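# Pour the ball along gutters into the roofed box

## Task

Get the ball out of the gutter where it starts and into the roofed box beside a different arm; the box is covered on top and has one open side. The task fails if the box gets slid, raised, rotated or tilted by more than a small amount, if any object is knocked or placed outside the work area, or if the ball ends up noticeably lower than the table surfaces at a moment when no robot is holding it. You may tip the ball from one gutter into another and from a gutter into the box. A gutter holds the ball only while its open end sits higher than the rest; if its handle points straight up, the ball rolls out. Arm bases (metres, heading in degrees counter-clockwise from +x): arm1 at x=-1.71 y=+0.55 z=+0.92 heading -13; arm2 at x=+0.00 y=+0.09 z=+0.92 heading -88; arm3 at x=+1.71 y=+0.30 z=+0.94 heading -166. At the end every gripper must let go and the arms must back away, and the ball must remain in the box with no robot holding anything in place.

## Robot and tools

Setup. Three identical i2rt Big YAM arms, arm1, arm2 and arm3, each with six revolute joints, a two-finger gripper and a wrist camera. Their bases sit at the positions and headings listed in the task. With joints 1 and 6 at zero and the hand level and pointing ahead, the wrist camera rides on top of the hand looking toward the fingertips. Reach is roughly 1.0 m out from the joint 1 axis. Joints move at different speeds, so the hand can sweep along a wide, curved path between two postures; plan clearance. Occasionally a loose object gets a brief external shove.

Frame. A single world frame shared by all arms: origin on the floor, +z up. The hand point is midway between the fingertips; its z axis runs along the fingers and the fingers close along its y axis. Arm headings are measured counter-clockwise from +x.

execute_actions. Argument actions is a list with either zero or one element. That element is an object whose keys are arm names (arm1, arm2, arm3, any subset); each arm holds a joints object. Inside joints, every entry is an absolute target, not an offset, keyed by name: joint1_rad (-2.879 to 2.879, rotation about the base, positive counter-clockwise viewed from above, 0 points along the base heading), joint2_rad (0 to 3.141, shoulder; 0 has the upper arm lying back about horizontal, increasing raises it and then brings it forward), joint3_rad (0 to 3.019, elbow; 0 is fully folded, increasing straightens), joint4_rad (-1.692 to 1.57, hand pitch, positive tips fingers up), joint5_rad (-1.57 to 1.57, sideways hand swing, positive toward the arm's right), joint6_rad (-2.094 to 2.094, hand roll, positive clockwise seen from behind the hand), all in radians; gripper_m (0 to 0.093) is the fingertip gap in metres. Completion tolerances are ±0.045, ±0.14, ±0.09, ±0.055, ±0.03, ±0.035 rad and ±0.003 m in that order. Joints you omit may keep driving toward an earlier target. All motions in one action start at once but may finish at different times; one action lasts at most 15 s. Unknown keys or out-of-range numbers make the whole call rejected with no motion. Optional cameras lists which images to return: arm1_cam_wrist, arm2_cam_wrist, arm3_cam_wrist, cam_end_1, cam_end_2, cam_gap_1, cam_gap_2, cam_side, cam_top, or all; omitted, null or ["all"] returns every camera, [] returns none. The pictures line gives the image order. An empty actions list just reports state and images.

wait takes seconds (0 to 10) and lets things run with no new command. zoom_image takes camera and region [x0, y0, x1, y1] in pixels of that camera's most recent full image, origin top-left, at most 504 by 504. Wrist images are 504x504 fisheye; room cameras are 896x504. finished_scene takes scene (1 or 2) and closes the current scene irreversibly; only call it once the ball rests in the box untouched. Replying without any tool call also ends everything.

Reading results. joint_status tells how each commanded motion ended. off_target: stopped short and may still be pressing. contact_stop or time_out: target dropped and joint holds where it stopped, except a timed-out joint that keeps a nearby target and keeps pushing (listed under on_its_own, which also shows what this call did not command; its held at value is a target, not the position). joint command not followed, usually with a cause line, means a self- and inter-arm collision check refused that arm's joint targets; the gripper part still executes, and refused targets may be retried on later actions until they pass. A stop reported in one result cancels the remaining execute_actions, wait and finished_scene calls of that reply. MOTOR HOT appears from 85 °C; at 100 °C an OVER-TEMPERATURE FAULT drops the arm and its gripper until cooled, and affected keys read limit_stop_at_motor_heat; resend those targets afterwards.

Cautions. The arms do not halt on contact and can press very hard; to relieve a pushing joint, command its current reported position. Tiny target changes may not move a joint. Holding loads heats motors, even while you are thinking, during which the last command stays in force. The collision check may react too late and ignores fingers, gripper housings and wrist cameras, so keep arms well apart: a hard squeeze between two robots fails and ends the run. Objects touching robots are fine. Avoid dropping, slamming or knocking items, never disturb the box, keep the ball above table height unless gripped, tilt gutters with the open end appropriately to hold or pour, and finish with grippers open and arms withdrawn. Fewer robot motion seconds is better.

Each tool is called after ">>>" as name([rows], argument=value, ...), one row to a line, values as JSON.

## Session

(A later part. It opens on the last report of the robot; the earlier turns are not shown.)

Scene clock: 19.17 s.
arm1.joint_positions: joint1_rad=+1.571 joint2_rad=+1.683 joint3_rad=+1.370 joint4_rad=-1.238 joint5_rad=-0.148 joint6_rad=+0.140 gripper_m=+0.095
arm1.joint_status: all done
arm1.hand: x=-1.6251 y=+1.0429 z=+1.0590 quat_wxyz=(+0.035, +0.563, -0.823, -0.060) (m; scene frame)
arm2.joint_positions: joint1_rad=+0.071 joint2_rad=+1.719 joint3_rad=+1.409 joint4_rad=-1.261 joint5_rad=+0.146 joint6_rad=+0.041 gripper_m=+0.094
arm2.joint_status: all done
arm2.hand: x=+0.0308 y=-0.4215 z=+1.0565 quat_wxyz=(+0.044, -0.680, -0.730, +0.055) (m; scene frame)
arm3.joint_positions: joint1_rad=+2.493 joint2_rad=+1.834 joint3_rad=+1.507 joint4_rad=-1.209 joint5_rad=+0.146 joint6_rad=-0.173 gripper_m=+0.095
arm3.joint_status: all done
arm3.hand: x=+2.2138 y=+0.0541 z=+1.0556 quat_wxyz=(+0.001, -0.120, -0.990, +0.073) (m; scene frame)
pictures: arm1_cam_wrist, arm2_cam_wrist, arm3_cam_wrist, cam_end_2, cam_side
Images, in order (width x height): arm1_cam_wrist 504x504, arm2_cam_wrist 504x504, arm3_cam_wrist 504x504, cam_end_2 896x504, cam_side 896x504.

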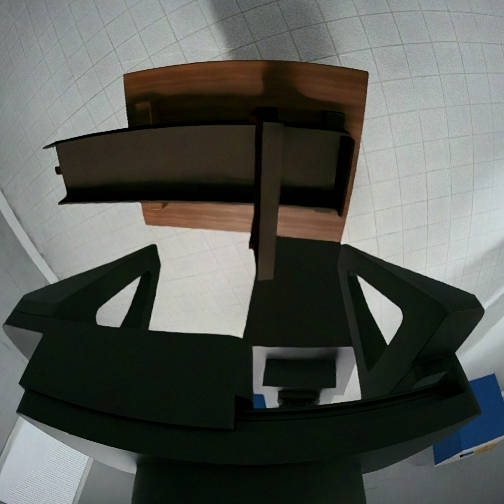

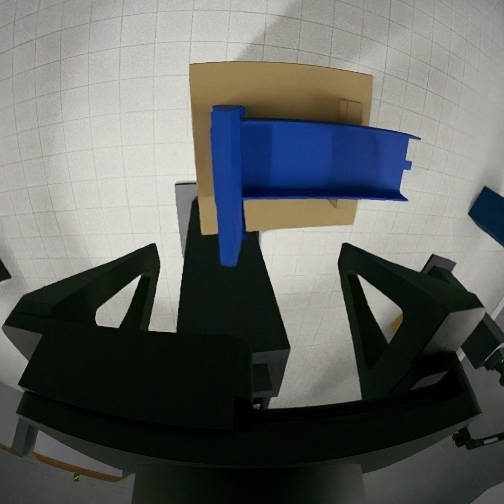

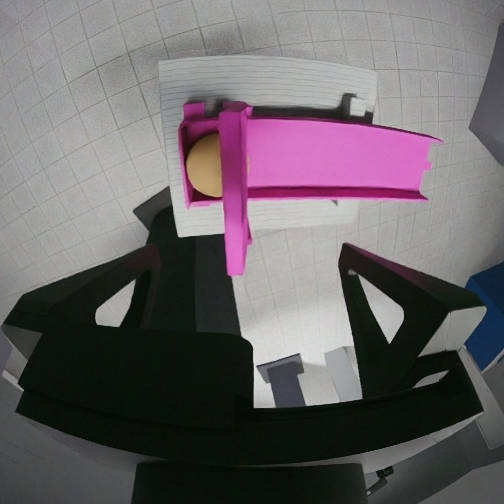

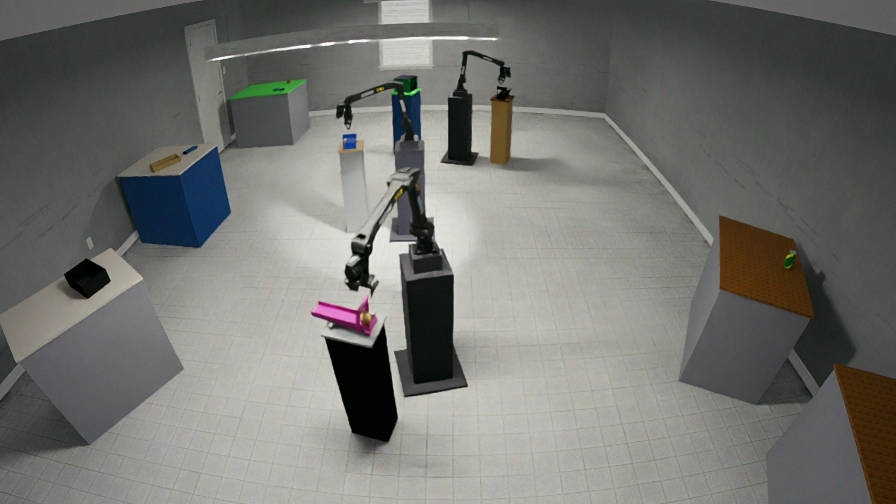

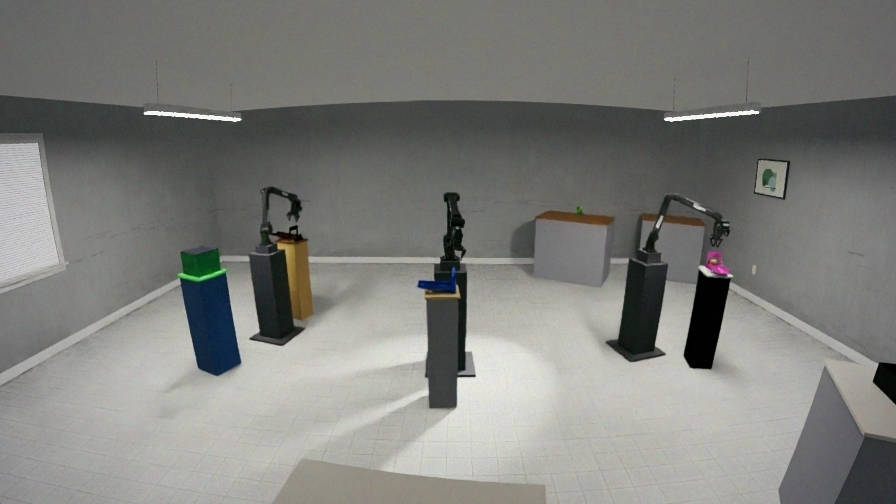

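>>> execute_actions([
  {"arm1":{"joints":{"joint1_rad":1.547,"joint2_rad":1.768,"joint3_rad":1.24,"joint4_rad":-1.027,"joint5_rad":-0.212,"joint6_rad":0.13}},"arm2":{"joints":{"joint1_rad":0.094,"joint2_rad":1.827,"joint3_rad":1.291,"joint4_rad":-1.04,"joint5_rad":0.204,"joint6_rad":0.062}},"arm3":{"joints":{"joint1_rad":2.505,"joint2_rad":1.925,"joint3_rad":1.41,"joint4_rad":-1.021,"joint5_rad":0.204,"joint6_rad":-0.155}}},
], cameras=["arm1_cam_wrist","arm2_cam_wrist","arm3_cam_wrist","cam_side","cam_end_2","cam_end_1"])

Scene clock: 21.40 s.
arm1.joint_positions: joint1_rad=+1.558 joint2_rad=+1.770 joint3_rad=+1.244 joint4_rad=-1.040 joint5_rad=-0.209 joint6_rad=+0.140 gripper_m=+0.095
arm1.joint_status: all done
arm1.hand: x=-1.6290 y=+1.0397 z=+0.9758 quat_wxyz=(+0.061, +0.556, -0.825, -0.078) (m; scene frame)
arm2.joint_positions: joint1_rad=+0.084 joint2_rad=+1.834 joint3_rad=+1.284 joint4_rad=-1.049 joint5_rad=+0.200 joint6_rad=+0.053 gripper_m=+0.094
arm2.joint_status: all done
arm2.hand: x=+0.0285 y=-0.4182 z=+0.9582 quat_wxyz=(+0.072, -0.677, -0.730, +0.066) (m; scene frame)
arm3.joint_positions: joint1_rad=+2.498 joint2_rad=+1.933 joint3_rad=+1.410 joint4_rad=-1.030 joint5_rad=+0.200 joint6_rad=-0.162 gripper_m=+0.095
arm3.joint_status: all done
arm3.hand: x=+2.2110 y=+0.0493 z=+0.9708 quat_wxyz=(+0.016, -0.122, -0.988, +0.097) (m; scene frame)
pictures: arm1_cam_wrist, arm2_cam_wrist, arm3_cam_wrist, cam_end_1, cam_end_2, cam_side
Images, in order (width x height): arm1_cam_wrist 504x504, arm2_cam_wrist 504x504, arm3_cam_wrist 504x504, cam_end_1 896x504, cam_end_2 896x504, cam_side 896x504.

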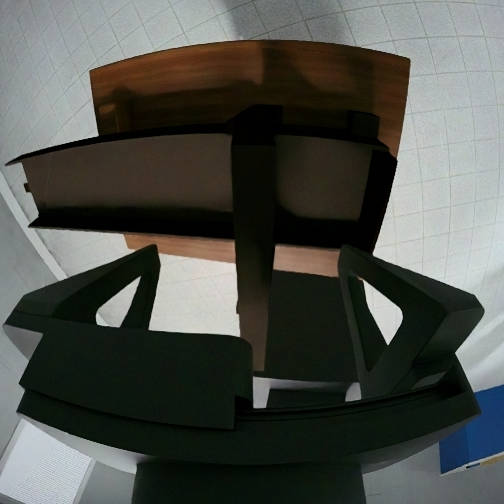

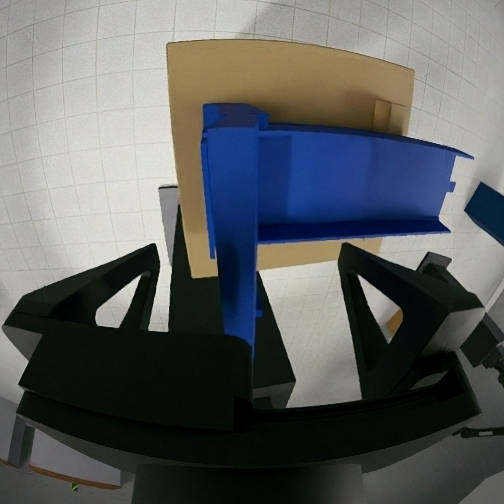

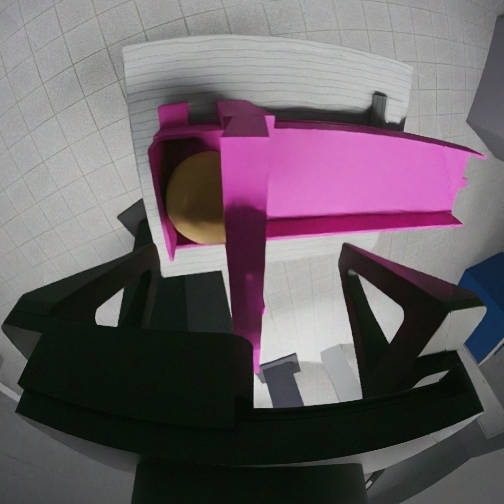

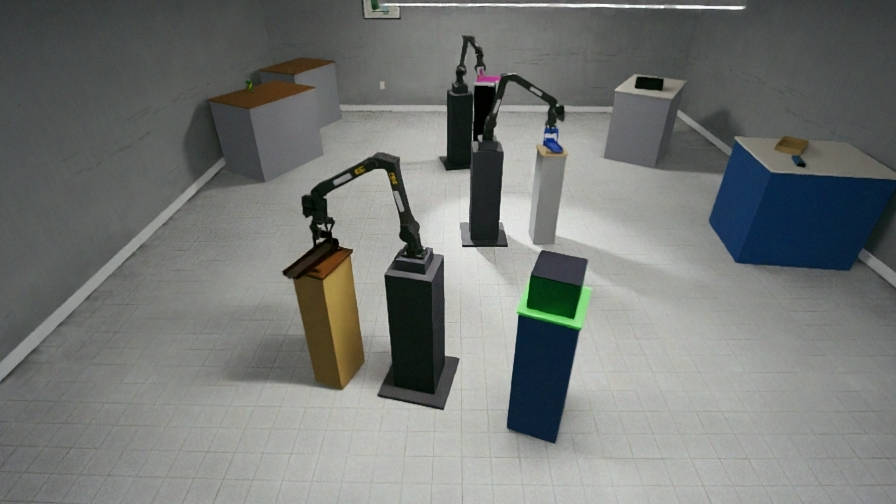

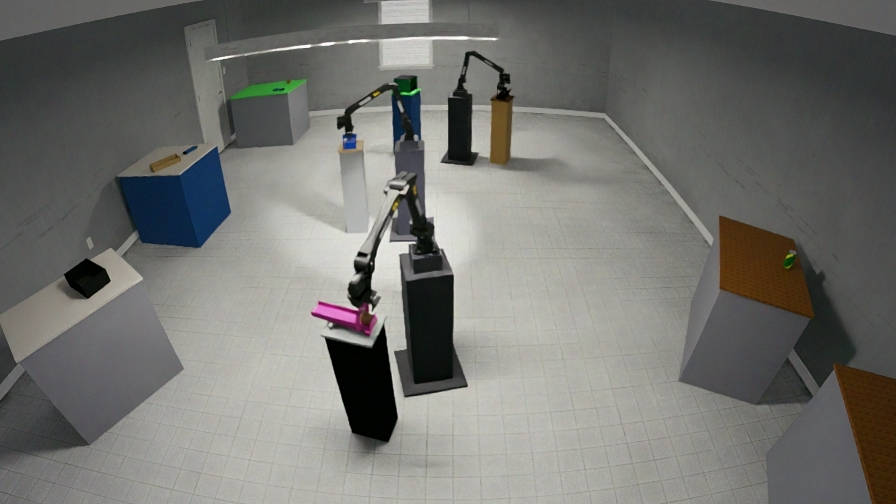

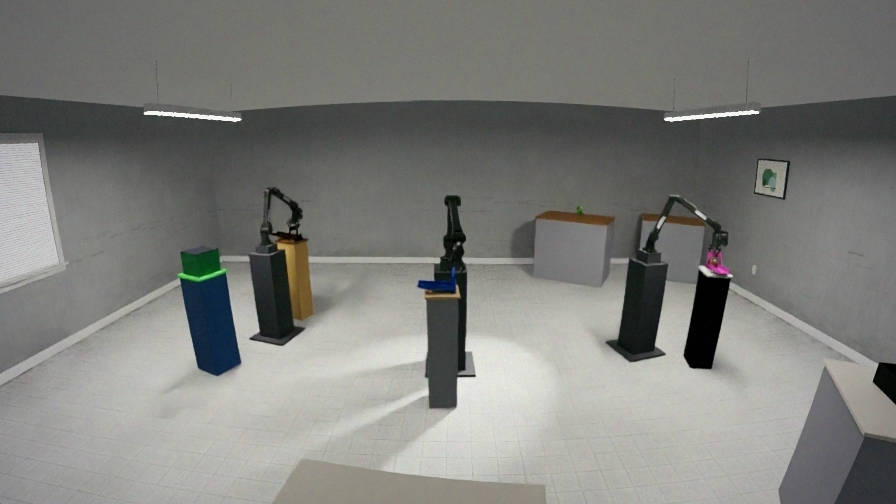

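>>> zoom_image(camera="cam_side", region=[685, 225, 745, 285])

>>> zoom_image(camera="cam_end_1", region=[520, 100, 590, 170])

>>> zoom_image(camera="cam_end_2", region=[300, 260, 400, 350])

Region (685, 225, 745, 285) of cam_side's 896x504 image, scaled by 8.400, with more detail than that image has.

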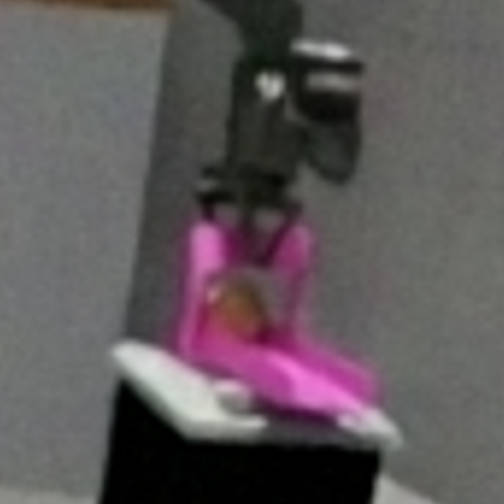

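Region (520, 100, 590, 170) of cam_end_1's 896x504 image, scaled by 7.200, with more detail than that image has.

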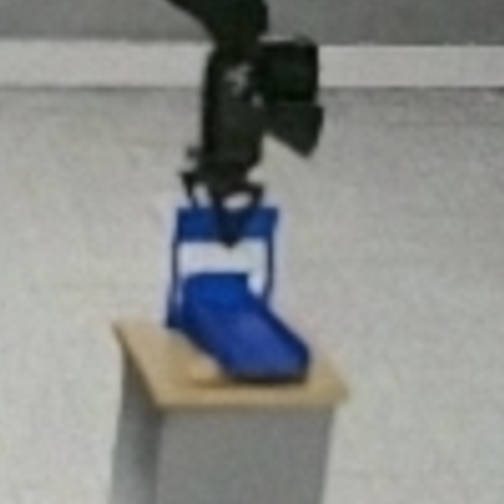

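Region (300, 260, 400, 350) of cam_end_2's 896x504 image, scaled by 5.040, with more detail than that image has; it fills the top 454 rows of this view, and the rest is white.

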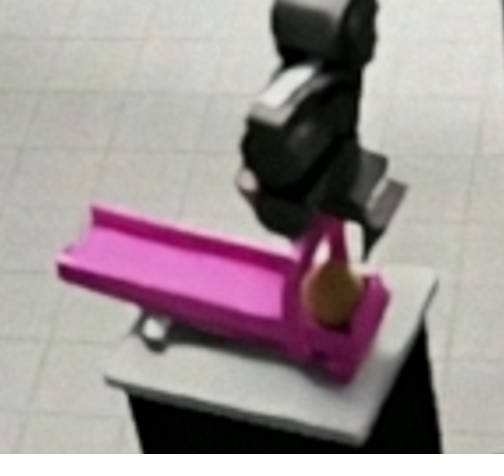

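>>> execute_actions([
  {"arm1":{"joints":{"gripper_m":0.0}},"arm2":{"joints":{"joint1_rad":0.1,"gripper_m":0.0}},"arm3":{"joints":{"gripper_m":0.0}}},
], cameras=["arm1_cam_wrist","arm2_cam_wrist","arm3_cam_wrist","cam_end_2"])

Scene clock: 22.37 s.
arm1.joint_positions: joint1_rad=+1.557 joint2_rad=+1.770 joint3_rad=+1.244 joint4_rad=-1.040 joint5_rad=-0.214 joint6_rad=+0.139 gripper_m=+0.012
arm1.joint_status: gripper_m off_target (ended at +0.012, target +0.000)
arm1.hand: x=-1.6295 y=+1.0399 z=+0.9759 quat_wxyz=(+0.062, +0.556, -0.825, -0.080) (m; scene frame)
arm2.joint_positions: joint1_rad=+0.090 joint2_rad=+1.831 joint3_rad=+1.284 joint4_rad=-1.049 joint5_rad=+0.212 joint6_rad=+0.056 gripper_m=+0.011
arm2.joint_status: gripper_m off_target (ended at +0.011, target +0.000); the others done
arm2.hand: x=+0.0298 y=-0.4188 z=+0.9603 quat_wxyz=(+0.074, -0.675, -0.730, +0.073) (m; scene frame)
arm3.joint_positions: joint1_rad=+2.500 joint2_rad=+1.931 joint3_rad=+1.410 joint4_rad=-1.029 joint5_rad=+0.205 joint6_rad=-0.161 gripper_m=+0.012
arm3.joint_status: gripper_m off_target (ended at +0.012, target +0.000)
arm3.hand: x=+2.2113 y=+0.0491 z=+0.9718 quat_wxyz=(+0.015, -0.122, -0.987, +0.100) (m; scene frame)
pictures: arm1_cam_wrist, arm2_cam_wrist, arm3_cam_wrist, cam_end_2
Images, in order (width x height): arm1_cam_wrist 504x504, arm2_cam_wrist 504x504, arm3_cam_wrist 504x504, cam_end_2 896x504.

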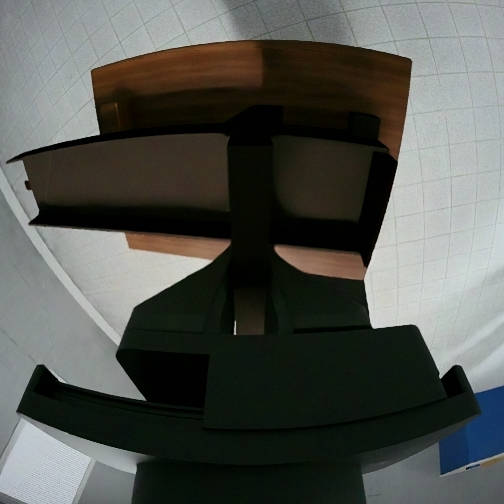

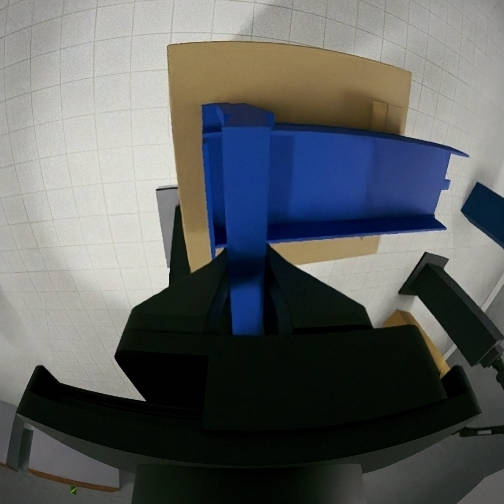

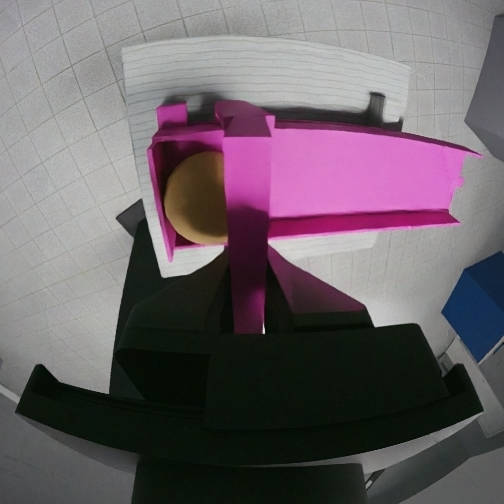

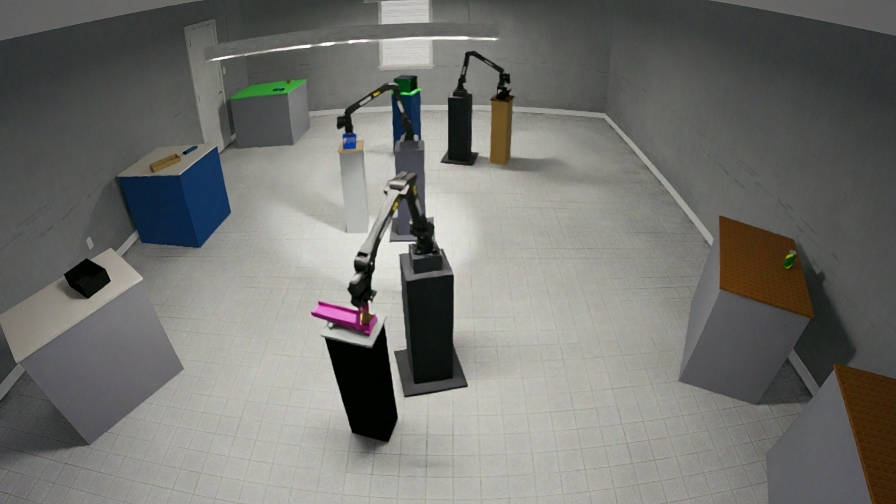

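>>> execute_actions([
  {"arm1":{"joints":{"joint2_rad":1.68,"joint3_rad":1.395,"joint4_rad":-1.245,"joint5_rad":-0.24,"gripper_m":0.0}},"arm2":{"joints":{"joint2_rad":1.715,"joint3_rad":1.435,"joint4_rad":-1.265,"joint5_rad":0.24,"gripper_m":0.0}},"arm3":{"joints":{"joint2_rad":1.83,"joint3_rad":1.525,"joint4_rad":-1.215,"joint5_rad":0.24,"gripper_m":0.0}}},
], cameras=["arm3_cam_wrist","cam_end_2","cam_side"])

>>> execute_actions([
  {"arm3":{"joints":{"joint5_rad":0.4,"gripper_m":0.0}},"arm2":{"joints":{"joint5_rad":0.0,"joint6_rad":0.0,"joint1_rad":0.0,"joint2_rad":1.666,"joint3_rad":1.57,"joint4_rad":-1.45,"gripper_m":0.0}},"arm1":{"joints":{"joint2_rad":1.658,"joint3_rad":1.57,"joint4_rad":-1.46,"gripper_m":0.0}}},
], cameras=["arm3_cam_wrist","cam_end_2","cam_side","cam_end_1"])

Scene clock: 24.13 s.
arm1.joint_positions: joint1_rad=+1.557 joint2_rad=+1.676 joint3_rad=+1.347 joint4_rad=-1.234 joint5_rad=-0.233 joint6_rad=+0.139 gripper_m=+0.012
arm1.joint_status: gripper_m off_target (ended at +0.012, target +0.000); the others done
arm1.hand: x=-1.6340 y=+1.0378 z=+1.0565 quat_wxyz=(+0.068, +0.556, -0.824, -0.088) (m; scene frame)
arm2.joint_positions: joint1_rad=+0.091 joint2_rad=+1.715 joint3_rad=+1.394 joint4_rad=-1.258 joint5_rad=+0.234 joint6_rad=+0.056 gripper_m=+0.011
arm2.joint_status: gripper_m off_target (ended at +0.011, target +0.000); the others done
arm2.hand: x=+0.0259 y=-0.4181 z=+1.0559 quat_wxyz=(+0.074, -0.675, -0.729, +0.086) (m; scene frame)
arm3.joint_positions: joint1_rad=+2.501 joint2_rad=+1.833 joint3_rad=+1.471 joint4_rad=-1.208 joint5_rad=+0.232 joint6_rad=-0.161 gripper_m=+0.012
arm3.joint_status: gripper_m off_target (ended at +0.012, target +0.000); the others done
arm3.hand: x=+2.1980 y=+0.0499 z=+1.0454 quat_wxyz=(+0.028, -0.120, -0.986, +0.110) (m; scene frame)
pictures: arm3_cam_wrist, cam_end_2, cam_side
Images, in order (width x height): arm3_cam_wrist 504x504, cam_end_2 896x504, cam_side 896x504.

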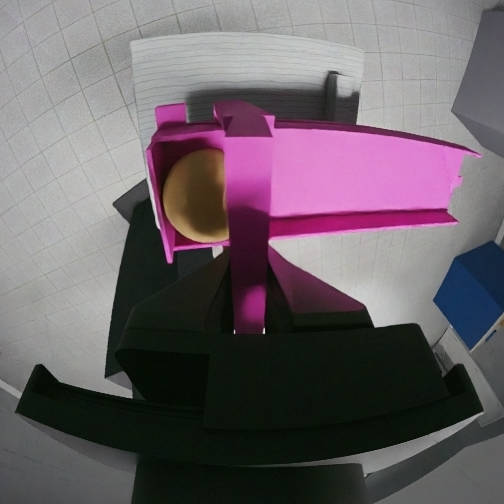

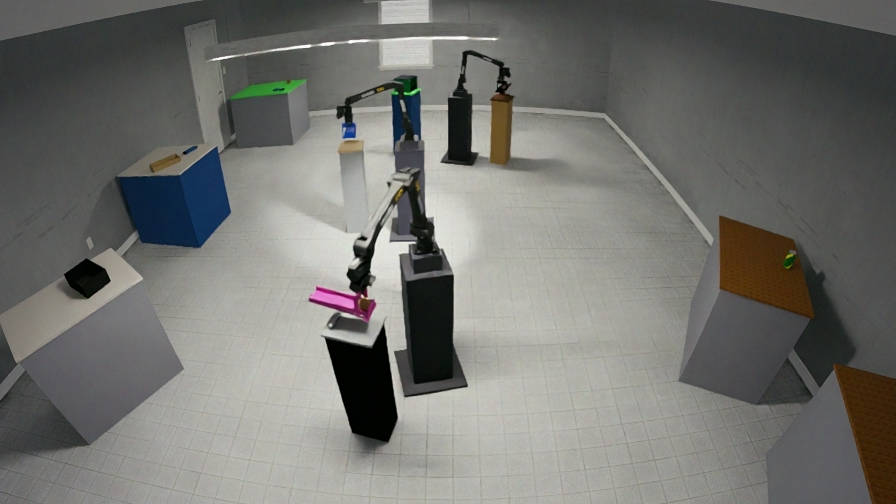

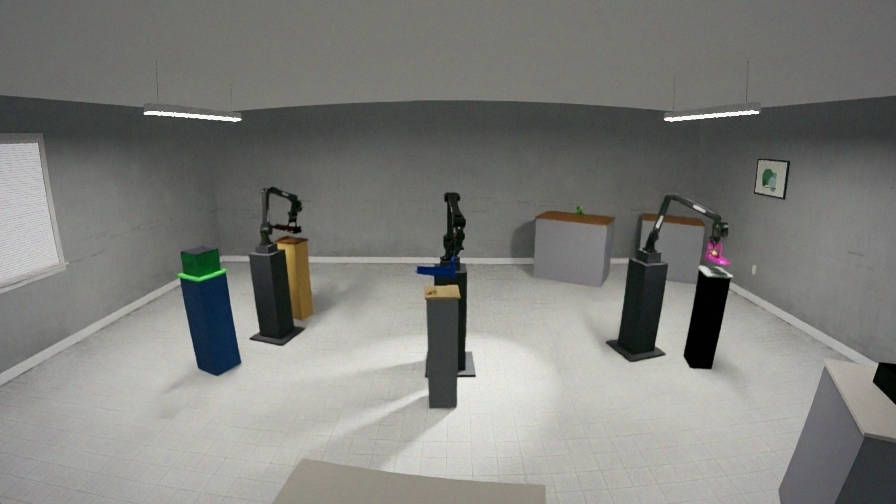

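Scene clock: 25.13 s.
arm1.joint_positions: joint1_rad=+1.557 joint2_rad=+1.658 joint3_rad=+1.516 joint4_rad=-1.448 joint5_rad=-0.233 joint6_rad=+0.139 gripper_m=+0.012
arm1.joint_status: gripper_m off_target (ended at +0.012, target +0.000); the others done
arm1.hand: x=-1.6340 y=+1.0408 z=+1.1277 quat_wxyz=(+0.078, +0.554, -0.825, -0.079) (m; scene frame)
arm2.joint_positions: joint1_rad=-0.008 joint2_rad=+1.682 joint3_rad=+1.517 joint4_rad=-1.442 joint5_rad=+0.002 joint6_rad=+0.010 gripper_m=+0.011
arm2.joint_status: gripper_m off_target (ended at +0.011, target +0.000); the others done
arm2.hand: x=+0.0148 y=-0.4119 z=+1.1128 quat_wxyz=(+0.010, -0.698, -0.716, -0.013) (m; scene frame)
arm3.joint_positions: joint1_rad=+2.501 joint2_rad=+1.833 joint3_rad=+1.471 joint4_rad=-1.208 joint5_rad=+0.390 joint6_rad=-0.161 gripper_m=+0.012
arm3.joint_status: gripper_m off_target (ended at +0.012, target +0.000); the others done
arm3.hand: x=+2.1880 y=+0.0264 z=+1.0536 quat_wxyz=(+0.050, -0.119, -0.974, +0.185) (m; scene frame)
pictures: arm3_cam_wrist, cam_end_1, cam_end_2, cam_side
Images, in order (width x height): arm3_cam_wrist 504x504, cam_end_1 896x504, cam_end_2 896x504, cam_side 896x504.

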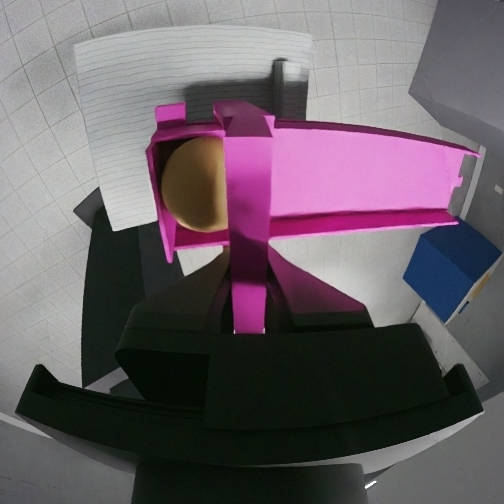

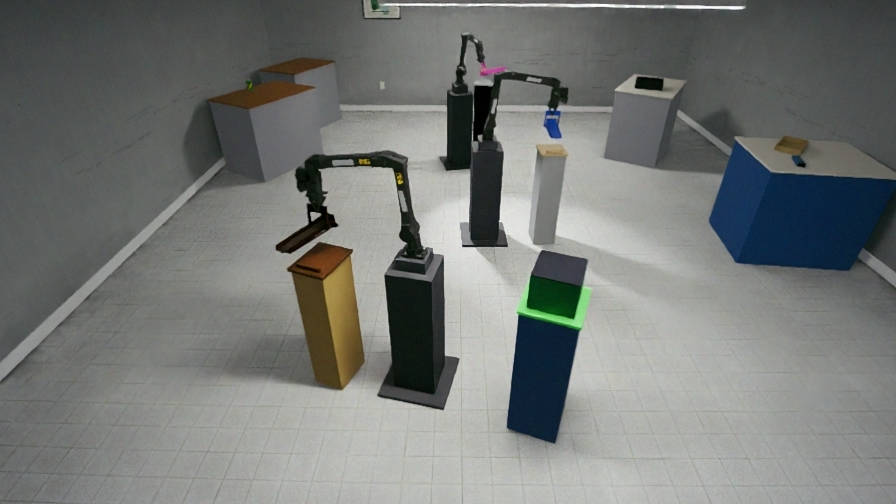

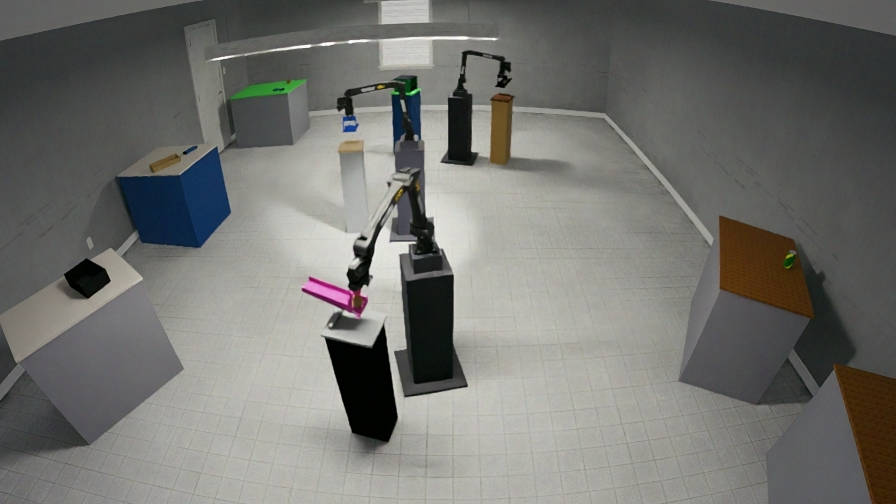

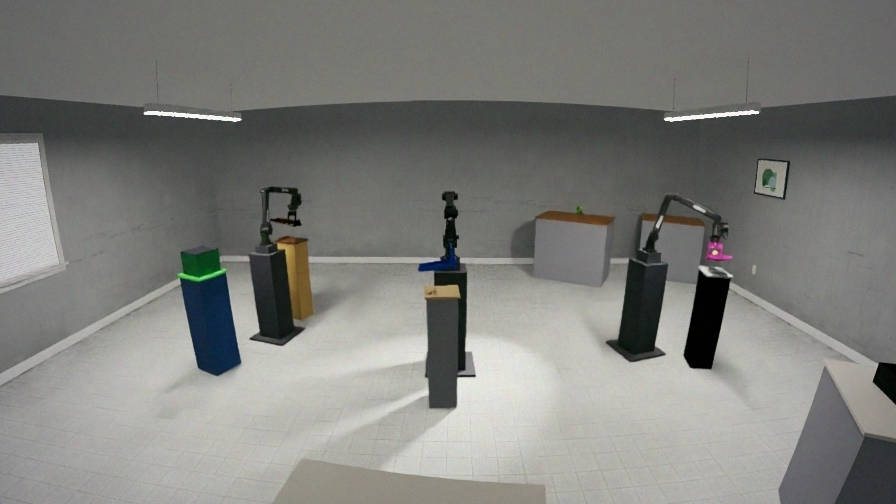

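>>> zoom_image(camera="cam_side", region=[405, 225, 485, 305])

Region (405, 225, 485, 305) of cam_side's 896x504 image, scaled by 6.300, with more detail than that image has.

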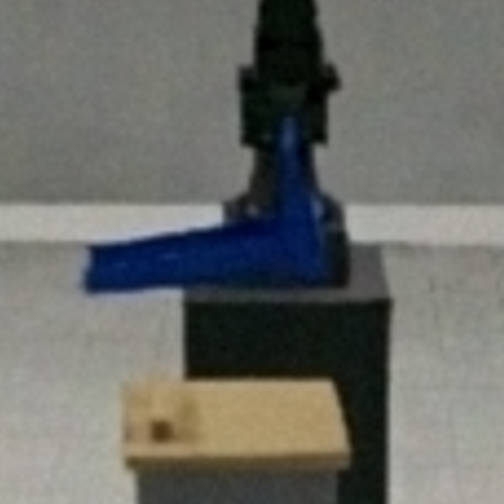

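>>> execute_actions([
  {"arm3":{"joints":{"joint2_rad":1.7,"joint3_rad":1.5,"joint4_rad":-1.06,"joint5_rad":0.32,"joint6_rad":-0.8,"gripper_m":0.0}},"arm2":{"joints":{"joint1_rad":1.658,"joint2_rad":1.75,"joint3_rad":1.6,"joint4_rad":-1.2,"joint5_rad":0.0,"joint6_rad":-1.571,"gripper_m":0.0}},"arm1":{"joints":{"joint1_rad":-0.9,"joint2_rad":1.2,"joint3_rad":1.0,"joint4_rad":-0.4,"joint5_rad":0.0,"joint6_rad":0.0,"gripper_m":0.0}}},
], cameras=["arm3_cam_wrist","arm1_cam_wrist","cam_end_2","cam_side"])

Scene clock: 28.57 s.
arm1.joint_positions: joint1_rad=-0.900 joint2_rad=+1.215 joint3_rad=+1.006 joint4_rad=-0.428 joint5_rad=+0.004 joint6_rad=+0.009 gripper_m=+0.012
arm1.joint_status: gripper_m off_target (ended at +0.012, target +0.000); the others done
arm1.hand: x=-1.4974 y=+0.0737 z=+1.2009 quat_wxyz=(-0.383, -0.486, -0.749, +0.236) (m; scene frame)
arm2.joint_positions: joint1_rad=+1.667 joint2_rad=+1.752 joint3_rad=+1.549 joint4_rad=-1.198 joint5_rad=-0.003 joint6_rad=-1.562 gripper_m=+0.012
arm2.joint_status: gripper_m off_target (ended at +0.012, target +0.000); the others done
arm2.hand: x=+0.5659 y=+0.1656 z=+1.0947 quat_wxyz=(-0.066, +0.749, -0.657, +0.058) (m; scene frame)
arm3.joint_positions: joint1_rad=+2.501 joint2_rad=+1.697 joint3_rad=+1.471 joint4_rad=-1.073 joint5_rad=+0.318 joint6_rad=-0.794 gripper_m=+0.012
arm3.joint_status: gripper_m off_target (ended at +0.012, target +0.000); the others done
arm3.hand: x=+2.2195 y=+0.0251 z=+1.1270 quat_wxyz=(-0.026, +0.168, -0.964, +0.205) (m; scene frame)
pictures: arm1_cam_wrist, arm3_cam_wrist, cam_end_2, cam_side
Images, in order (width x height): arm1_cam_wrist 504x504, arm3_cam_wrist 504x504, cam_end_2 896x504, cam_side 896x504.

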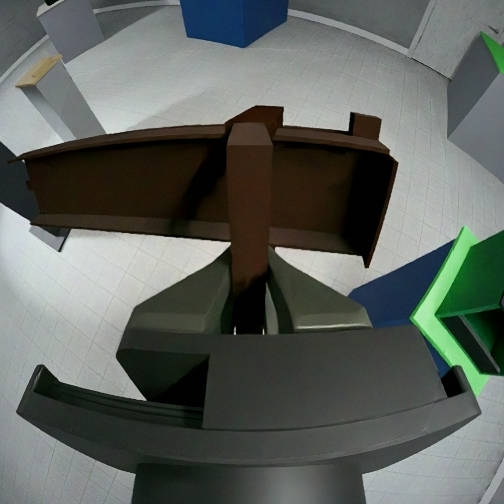

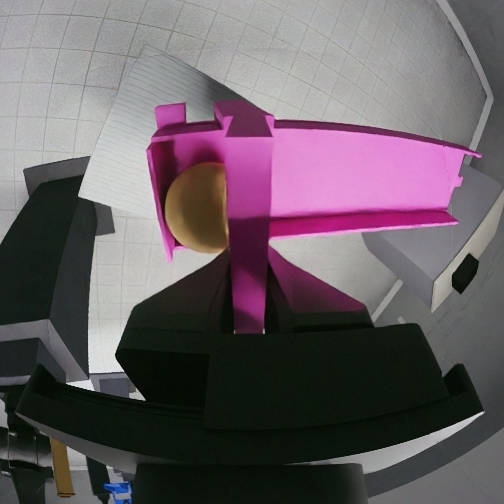

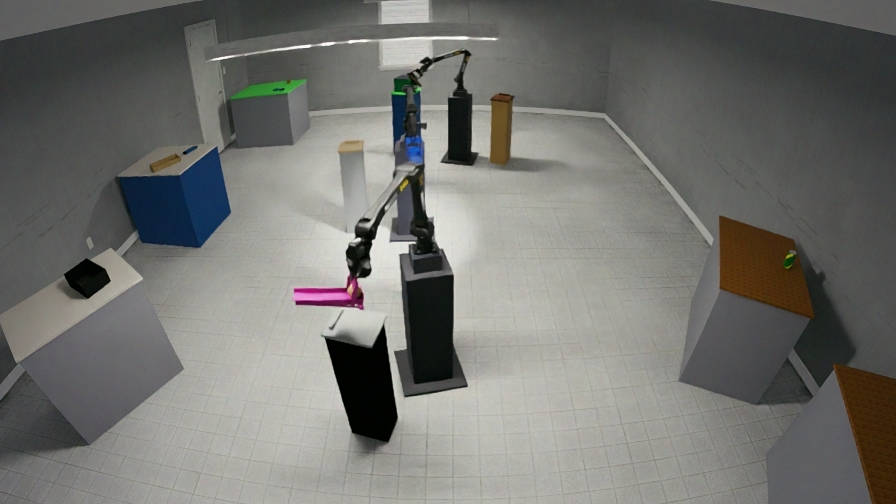

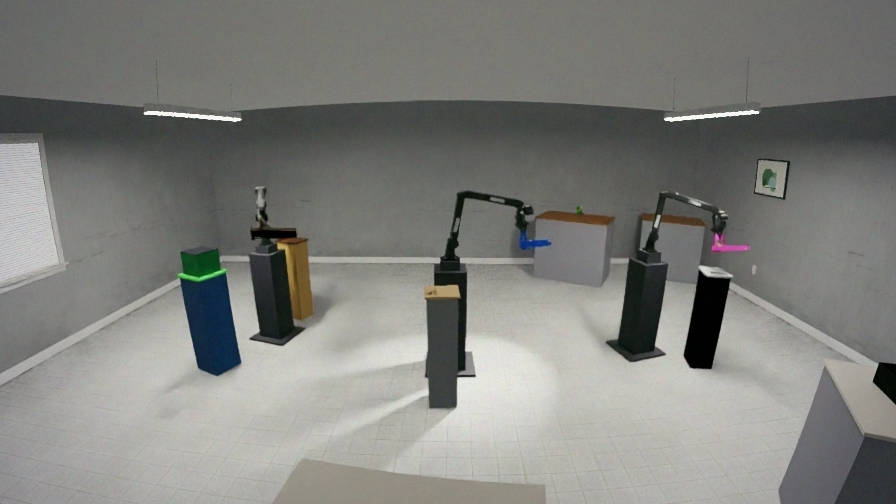

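>>> execute_actions([
  {"arm3":{"joints":{"joint2_rad":1.5,"joint5_rad":0.0,"joint6_rad":-1.575,"gripper_m":0.0}},"arm2":{"joints":{"joint1_rad":1.65,"joint2_rad":2.012,"joint3_rad":1.81,"joint4_rad":-1.115,"joint5_rad":0.0,"joint6_rad":-1.58,"gripper_m":0.0}},"arm1":{"joints":{"joint1_rad":-1.15,"joint2_rad":0.6,"joint3_rad":0.5,"joint4_rad":-0.3,"gripper_m":0.0}}},
], cameras=["arm3_cam_wrist","arm1_cam_wrist","cam_side"])

Scene clock: 30.57 s.
arm1.joint_positions: joint1_rad=-1.156 joint2_rad=+0.612 joint3_rad=+0.501 joint4_rad=-0.331 joint5_rad=+0.003 joint6_rad=+0.006 gripper_m=+0.012
arm1.joint_status: gripper_m off_target (ended at +0.012, target +0.000); the others done
arm1.hand: x=-1.6556 y=+0.2029 z=+1.1720 quat_wxyz=(-0.414, -0.547, -0.645, +0.337) (m; scene frame)
arm2.joint_positions: joint1_rad=+1.662 joint2_rad=+2.028 joint3_rad=+1.757 joint4_rad=-1.120 joint5_rad=-0.003 joint6_rad=-1.571 gripper_m=+0.012
arm2.joint_status: gripper_m off_target (ended at +0.012, target +0.000); the others done
arm2.hand: x=+0.6555 y=+0.1745 z=+1.0208 quat_wxyz=(-0.070, +0.750, -0.655, +0.062) (m; scene frame)
arm3.joint_positions: joint1_rad=+2.501 joint2_rad=+1.505 joint3_rad=+1.471 joint4_rad=-1.073 joint5_rad=+0.003 joint6_rad=-1.568 gripper_m=+0.012
arm3.joint_status: gripper_m off_target (ended at +0.012, target +0.000); the others done
arm3.hand: x=+2.2245 y=+0.0803 z=+1.2238 quat_wxyz=(-0.129, +0.535, -0.812, +0.194) (m; scene frame)
pictures: arm1_cam_wrist, arm3_cam_wrist, cam_side
Images, in order (width x height): arm1_cam_wrist 504x504, arm3_cam_wrist 504x504, cam_side 896x504.

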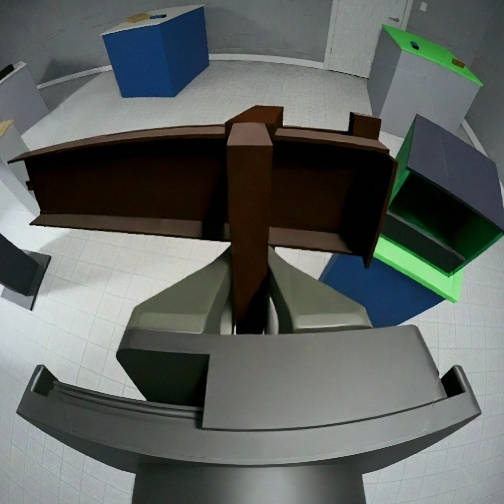

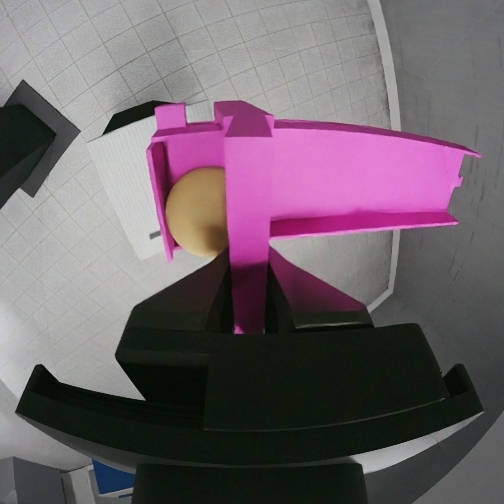

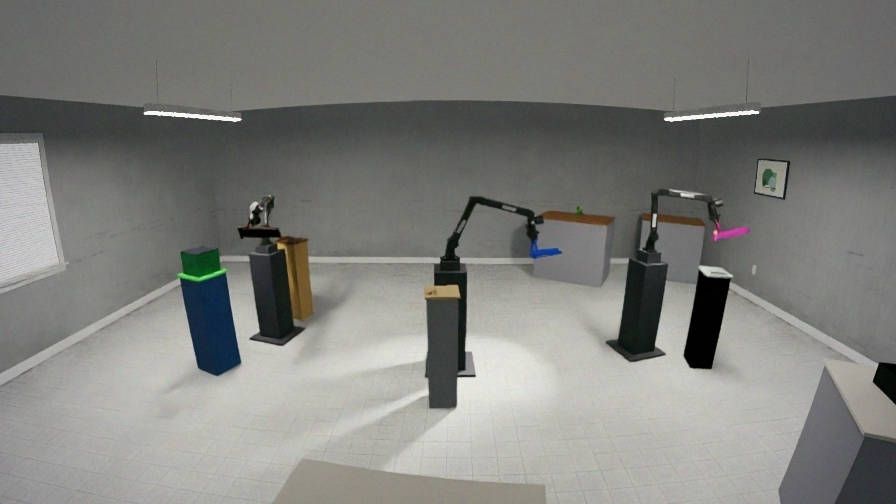

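>>> zoom_image(camera="arm1_cam_wrist", region=[304, 100, 504, 320])

Region (304, 100, 504, 320) of arm1_cam_wrist's 504x504 image, scaled by 2.291, with more detail than that image has; it fills the left 458 columns of this view, and the rest is white.

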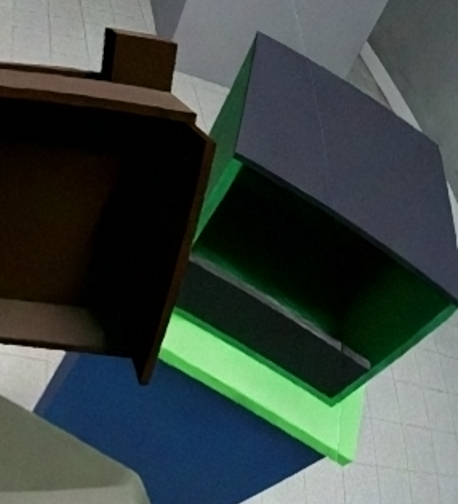

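>>> execute_actions([
  {"arm3":{"joints":{"joint1_rad":-0.117,"gripper_m":0.0}},"arm2":{"joints":{"joint1_rad":1.645,"joint4_rad":-1.095,"gripper_m":0.0}},"arm1":{"joints":{"joint1_rad":-1.0,"joint2_rad":1.11,"joint3_rad":0.93,"joint4_rad":-1.33,"joint5_rad":0.0,"joint6_rad":1.58,"gripper_m":0.0}}},
], cameras=["arm3_cam_wrist","cam_gap_2","cam_side"])

Scene clock: 34.40 s.
arm1.joint_positions: joint1_rad=-1.003 joint2_rad=+1.117 joint3_rad=+0.871 joint4_rad=-1.319 joint5_rad=+0.000 joint6_rad=+1.566 gripper_m=+0.012
arm1.joint_status: gripper_m off_target (ended at +0.012, target +0.000); the others done
arm1.hand: x=-1.6226 y=+0.2779 z=+1.0787 quat_wxyz=(-0.001, -0.986, -0.169, -0.007) (m; scene frame)
arm2.joint_positions: joint1_rad=+1.657 joint2_rad=+2.028 joint3_rad=+1.757 joint4_rad=-1.110 joint5_rad=-0.003 joint6_rad=-1.571 gripper_m=+0.012
arm2.joint_status: gripper_m off_target (ended at +0.011, target +0.000); the others done
arm2.hand: x=+0.6584 y=+0.1713 z=+1.0213 quat_wxyz=(-0.073, +0.747, -0.657, +0.065) (m; scene frame)
arm3.joint_positions: joint1_rad=-0.123 joint2_rad=+1.518 joint3_rad=+1.471 joint4_rad=-1.068 joint5_rad=+0.002 joint6_rad=-1.571 gripper_m=+0.012
arm3.joint_status: gripper_m off_target (ended at +0.012, target +0.000); the others done
arm3.hand: x=+1.1569 y=+0.2356 z=+1.2099 quat_wxyz=(+0.150, -0.648, -0.728, +0.165) (m; scene frame)
pictures: arm3_cam_wrist, cam_gap_2, cam_side
Images, in order (width x height): arm3_cam_wrist 504x504, cam_gap_2 896x504, cam_side 896x504.

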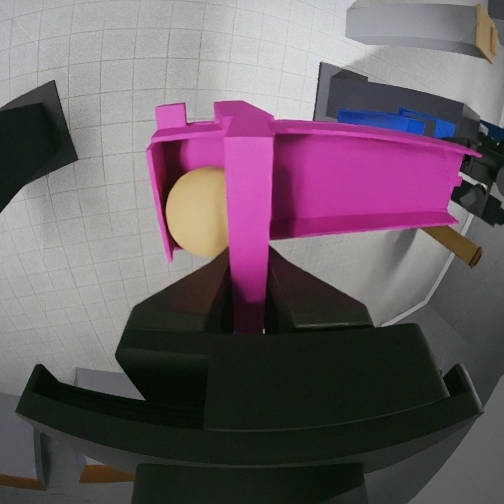

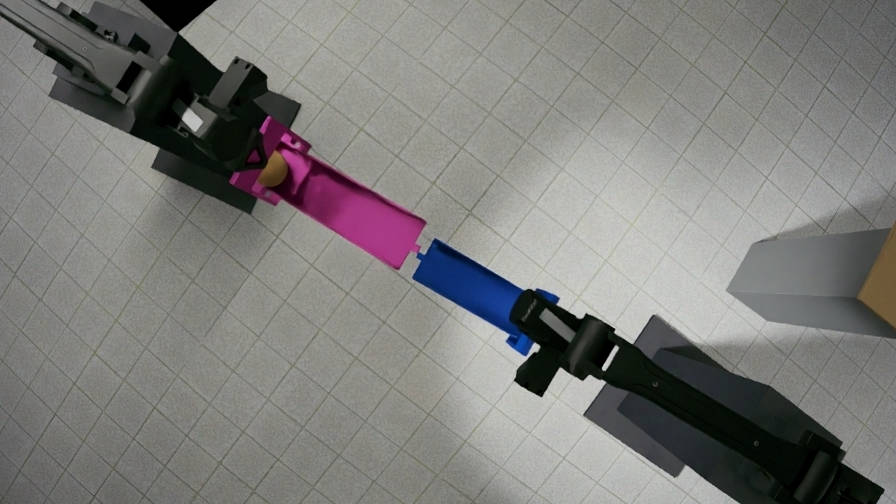

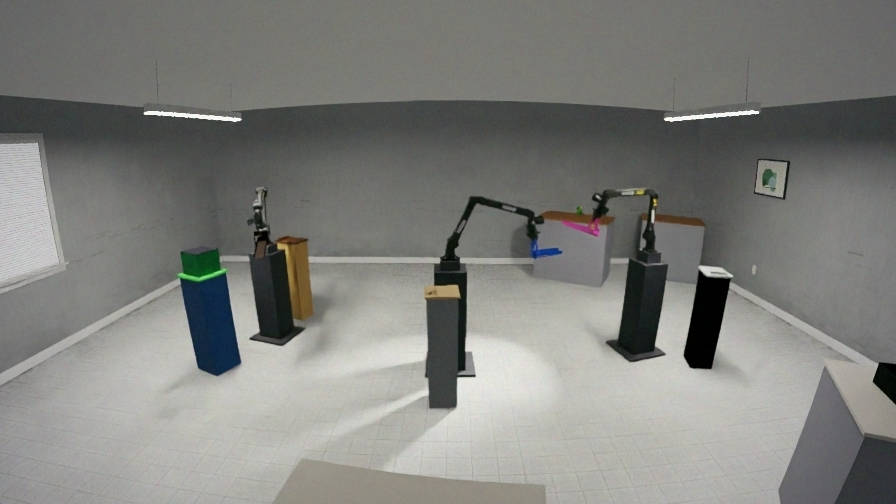

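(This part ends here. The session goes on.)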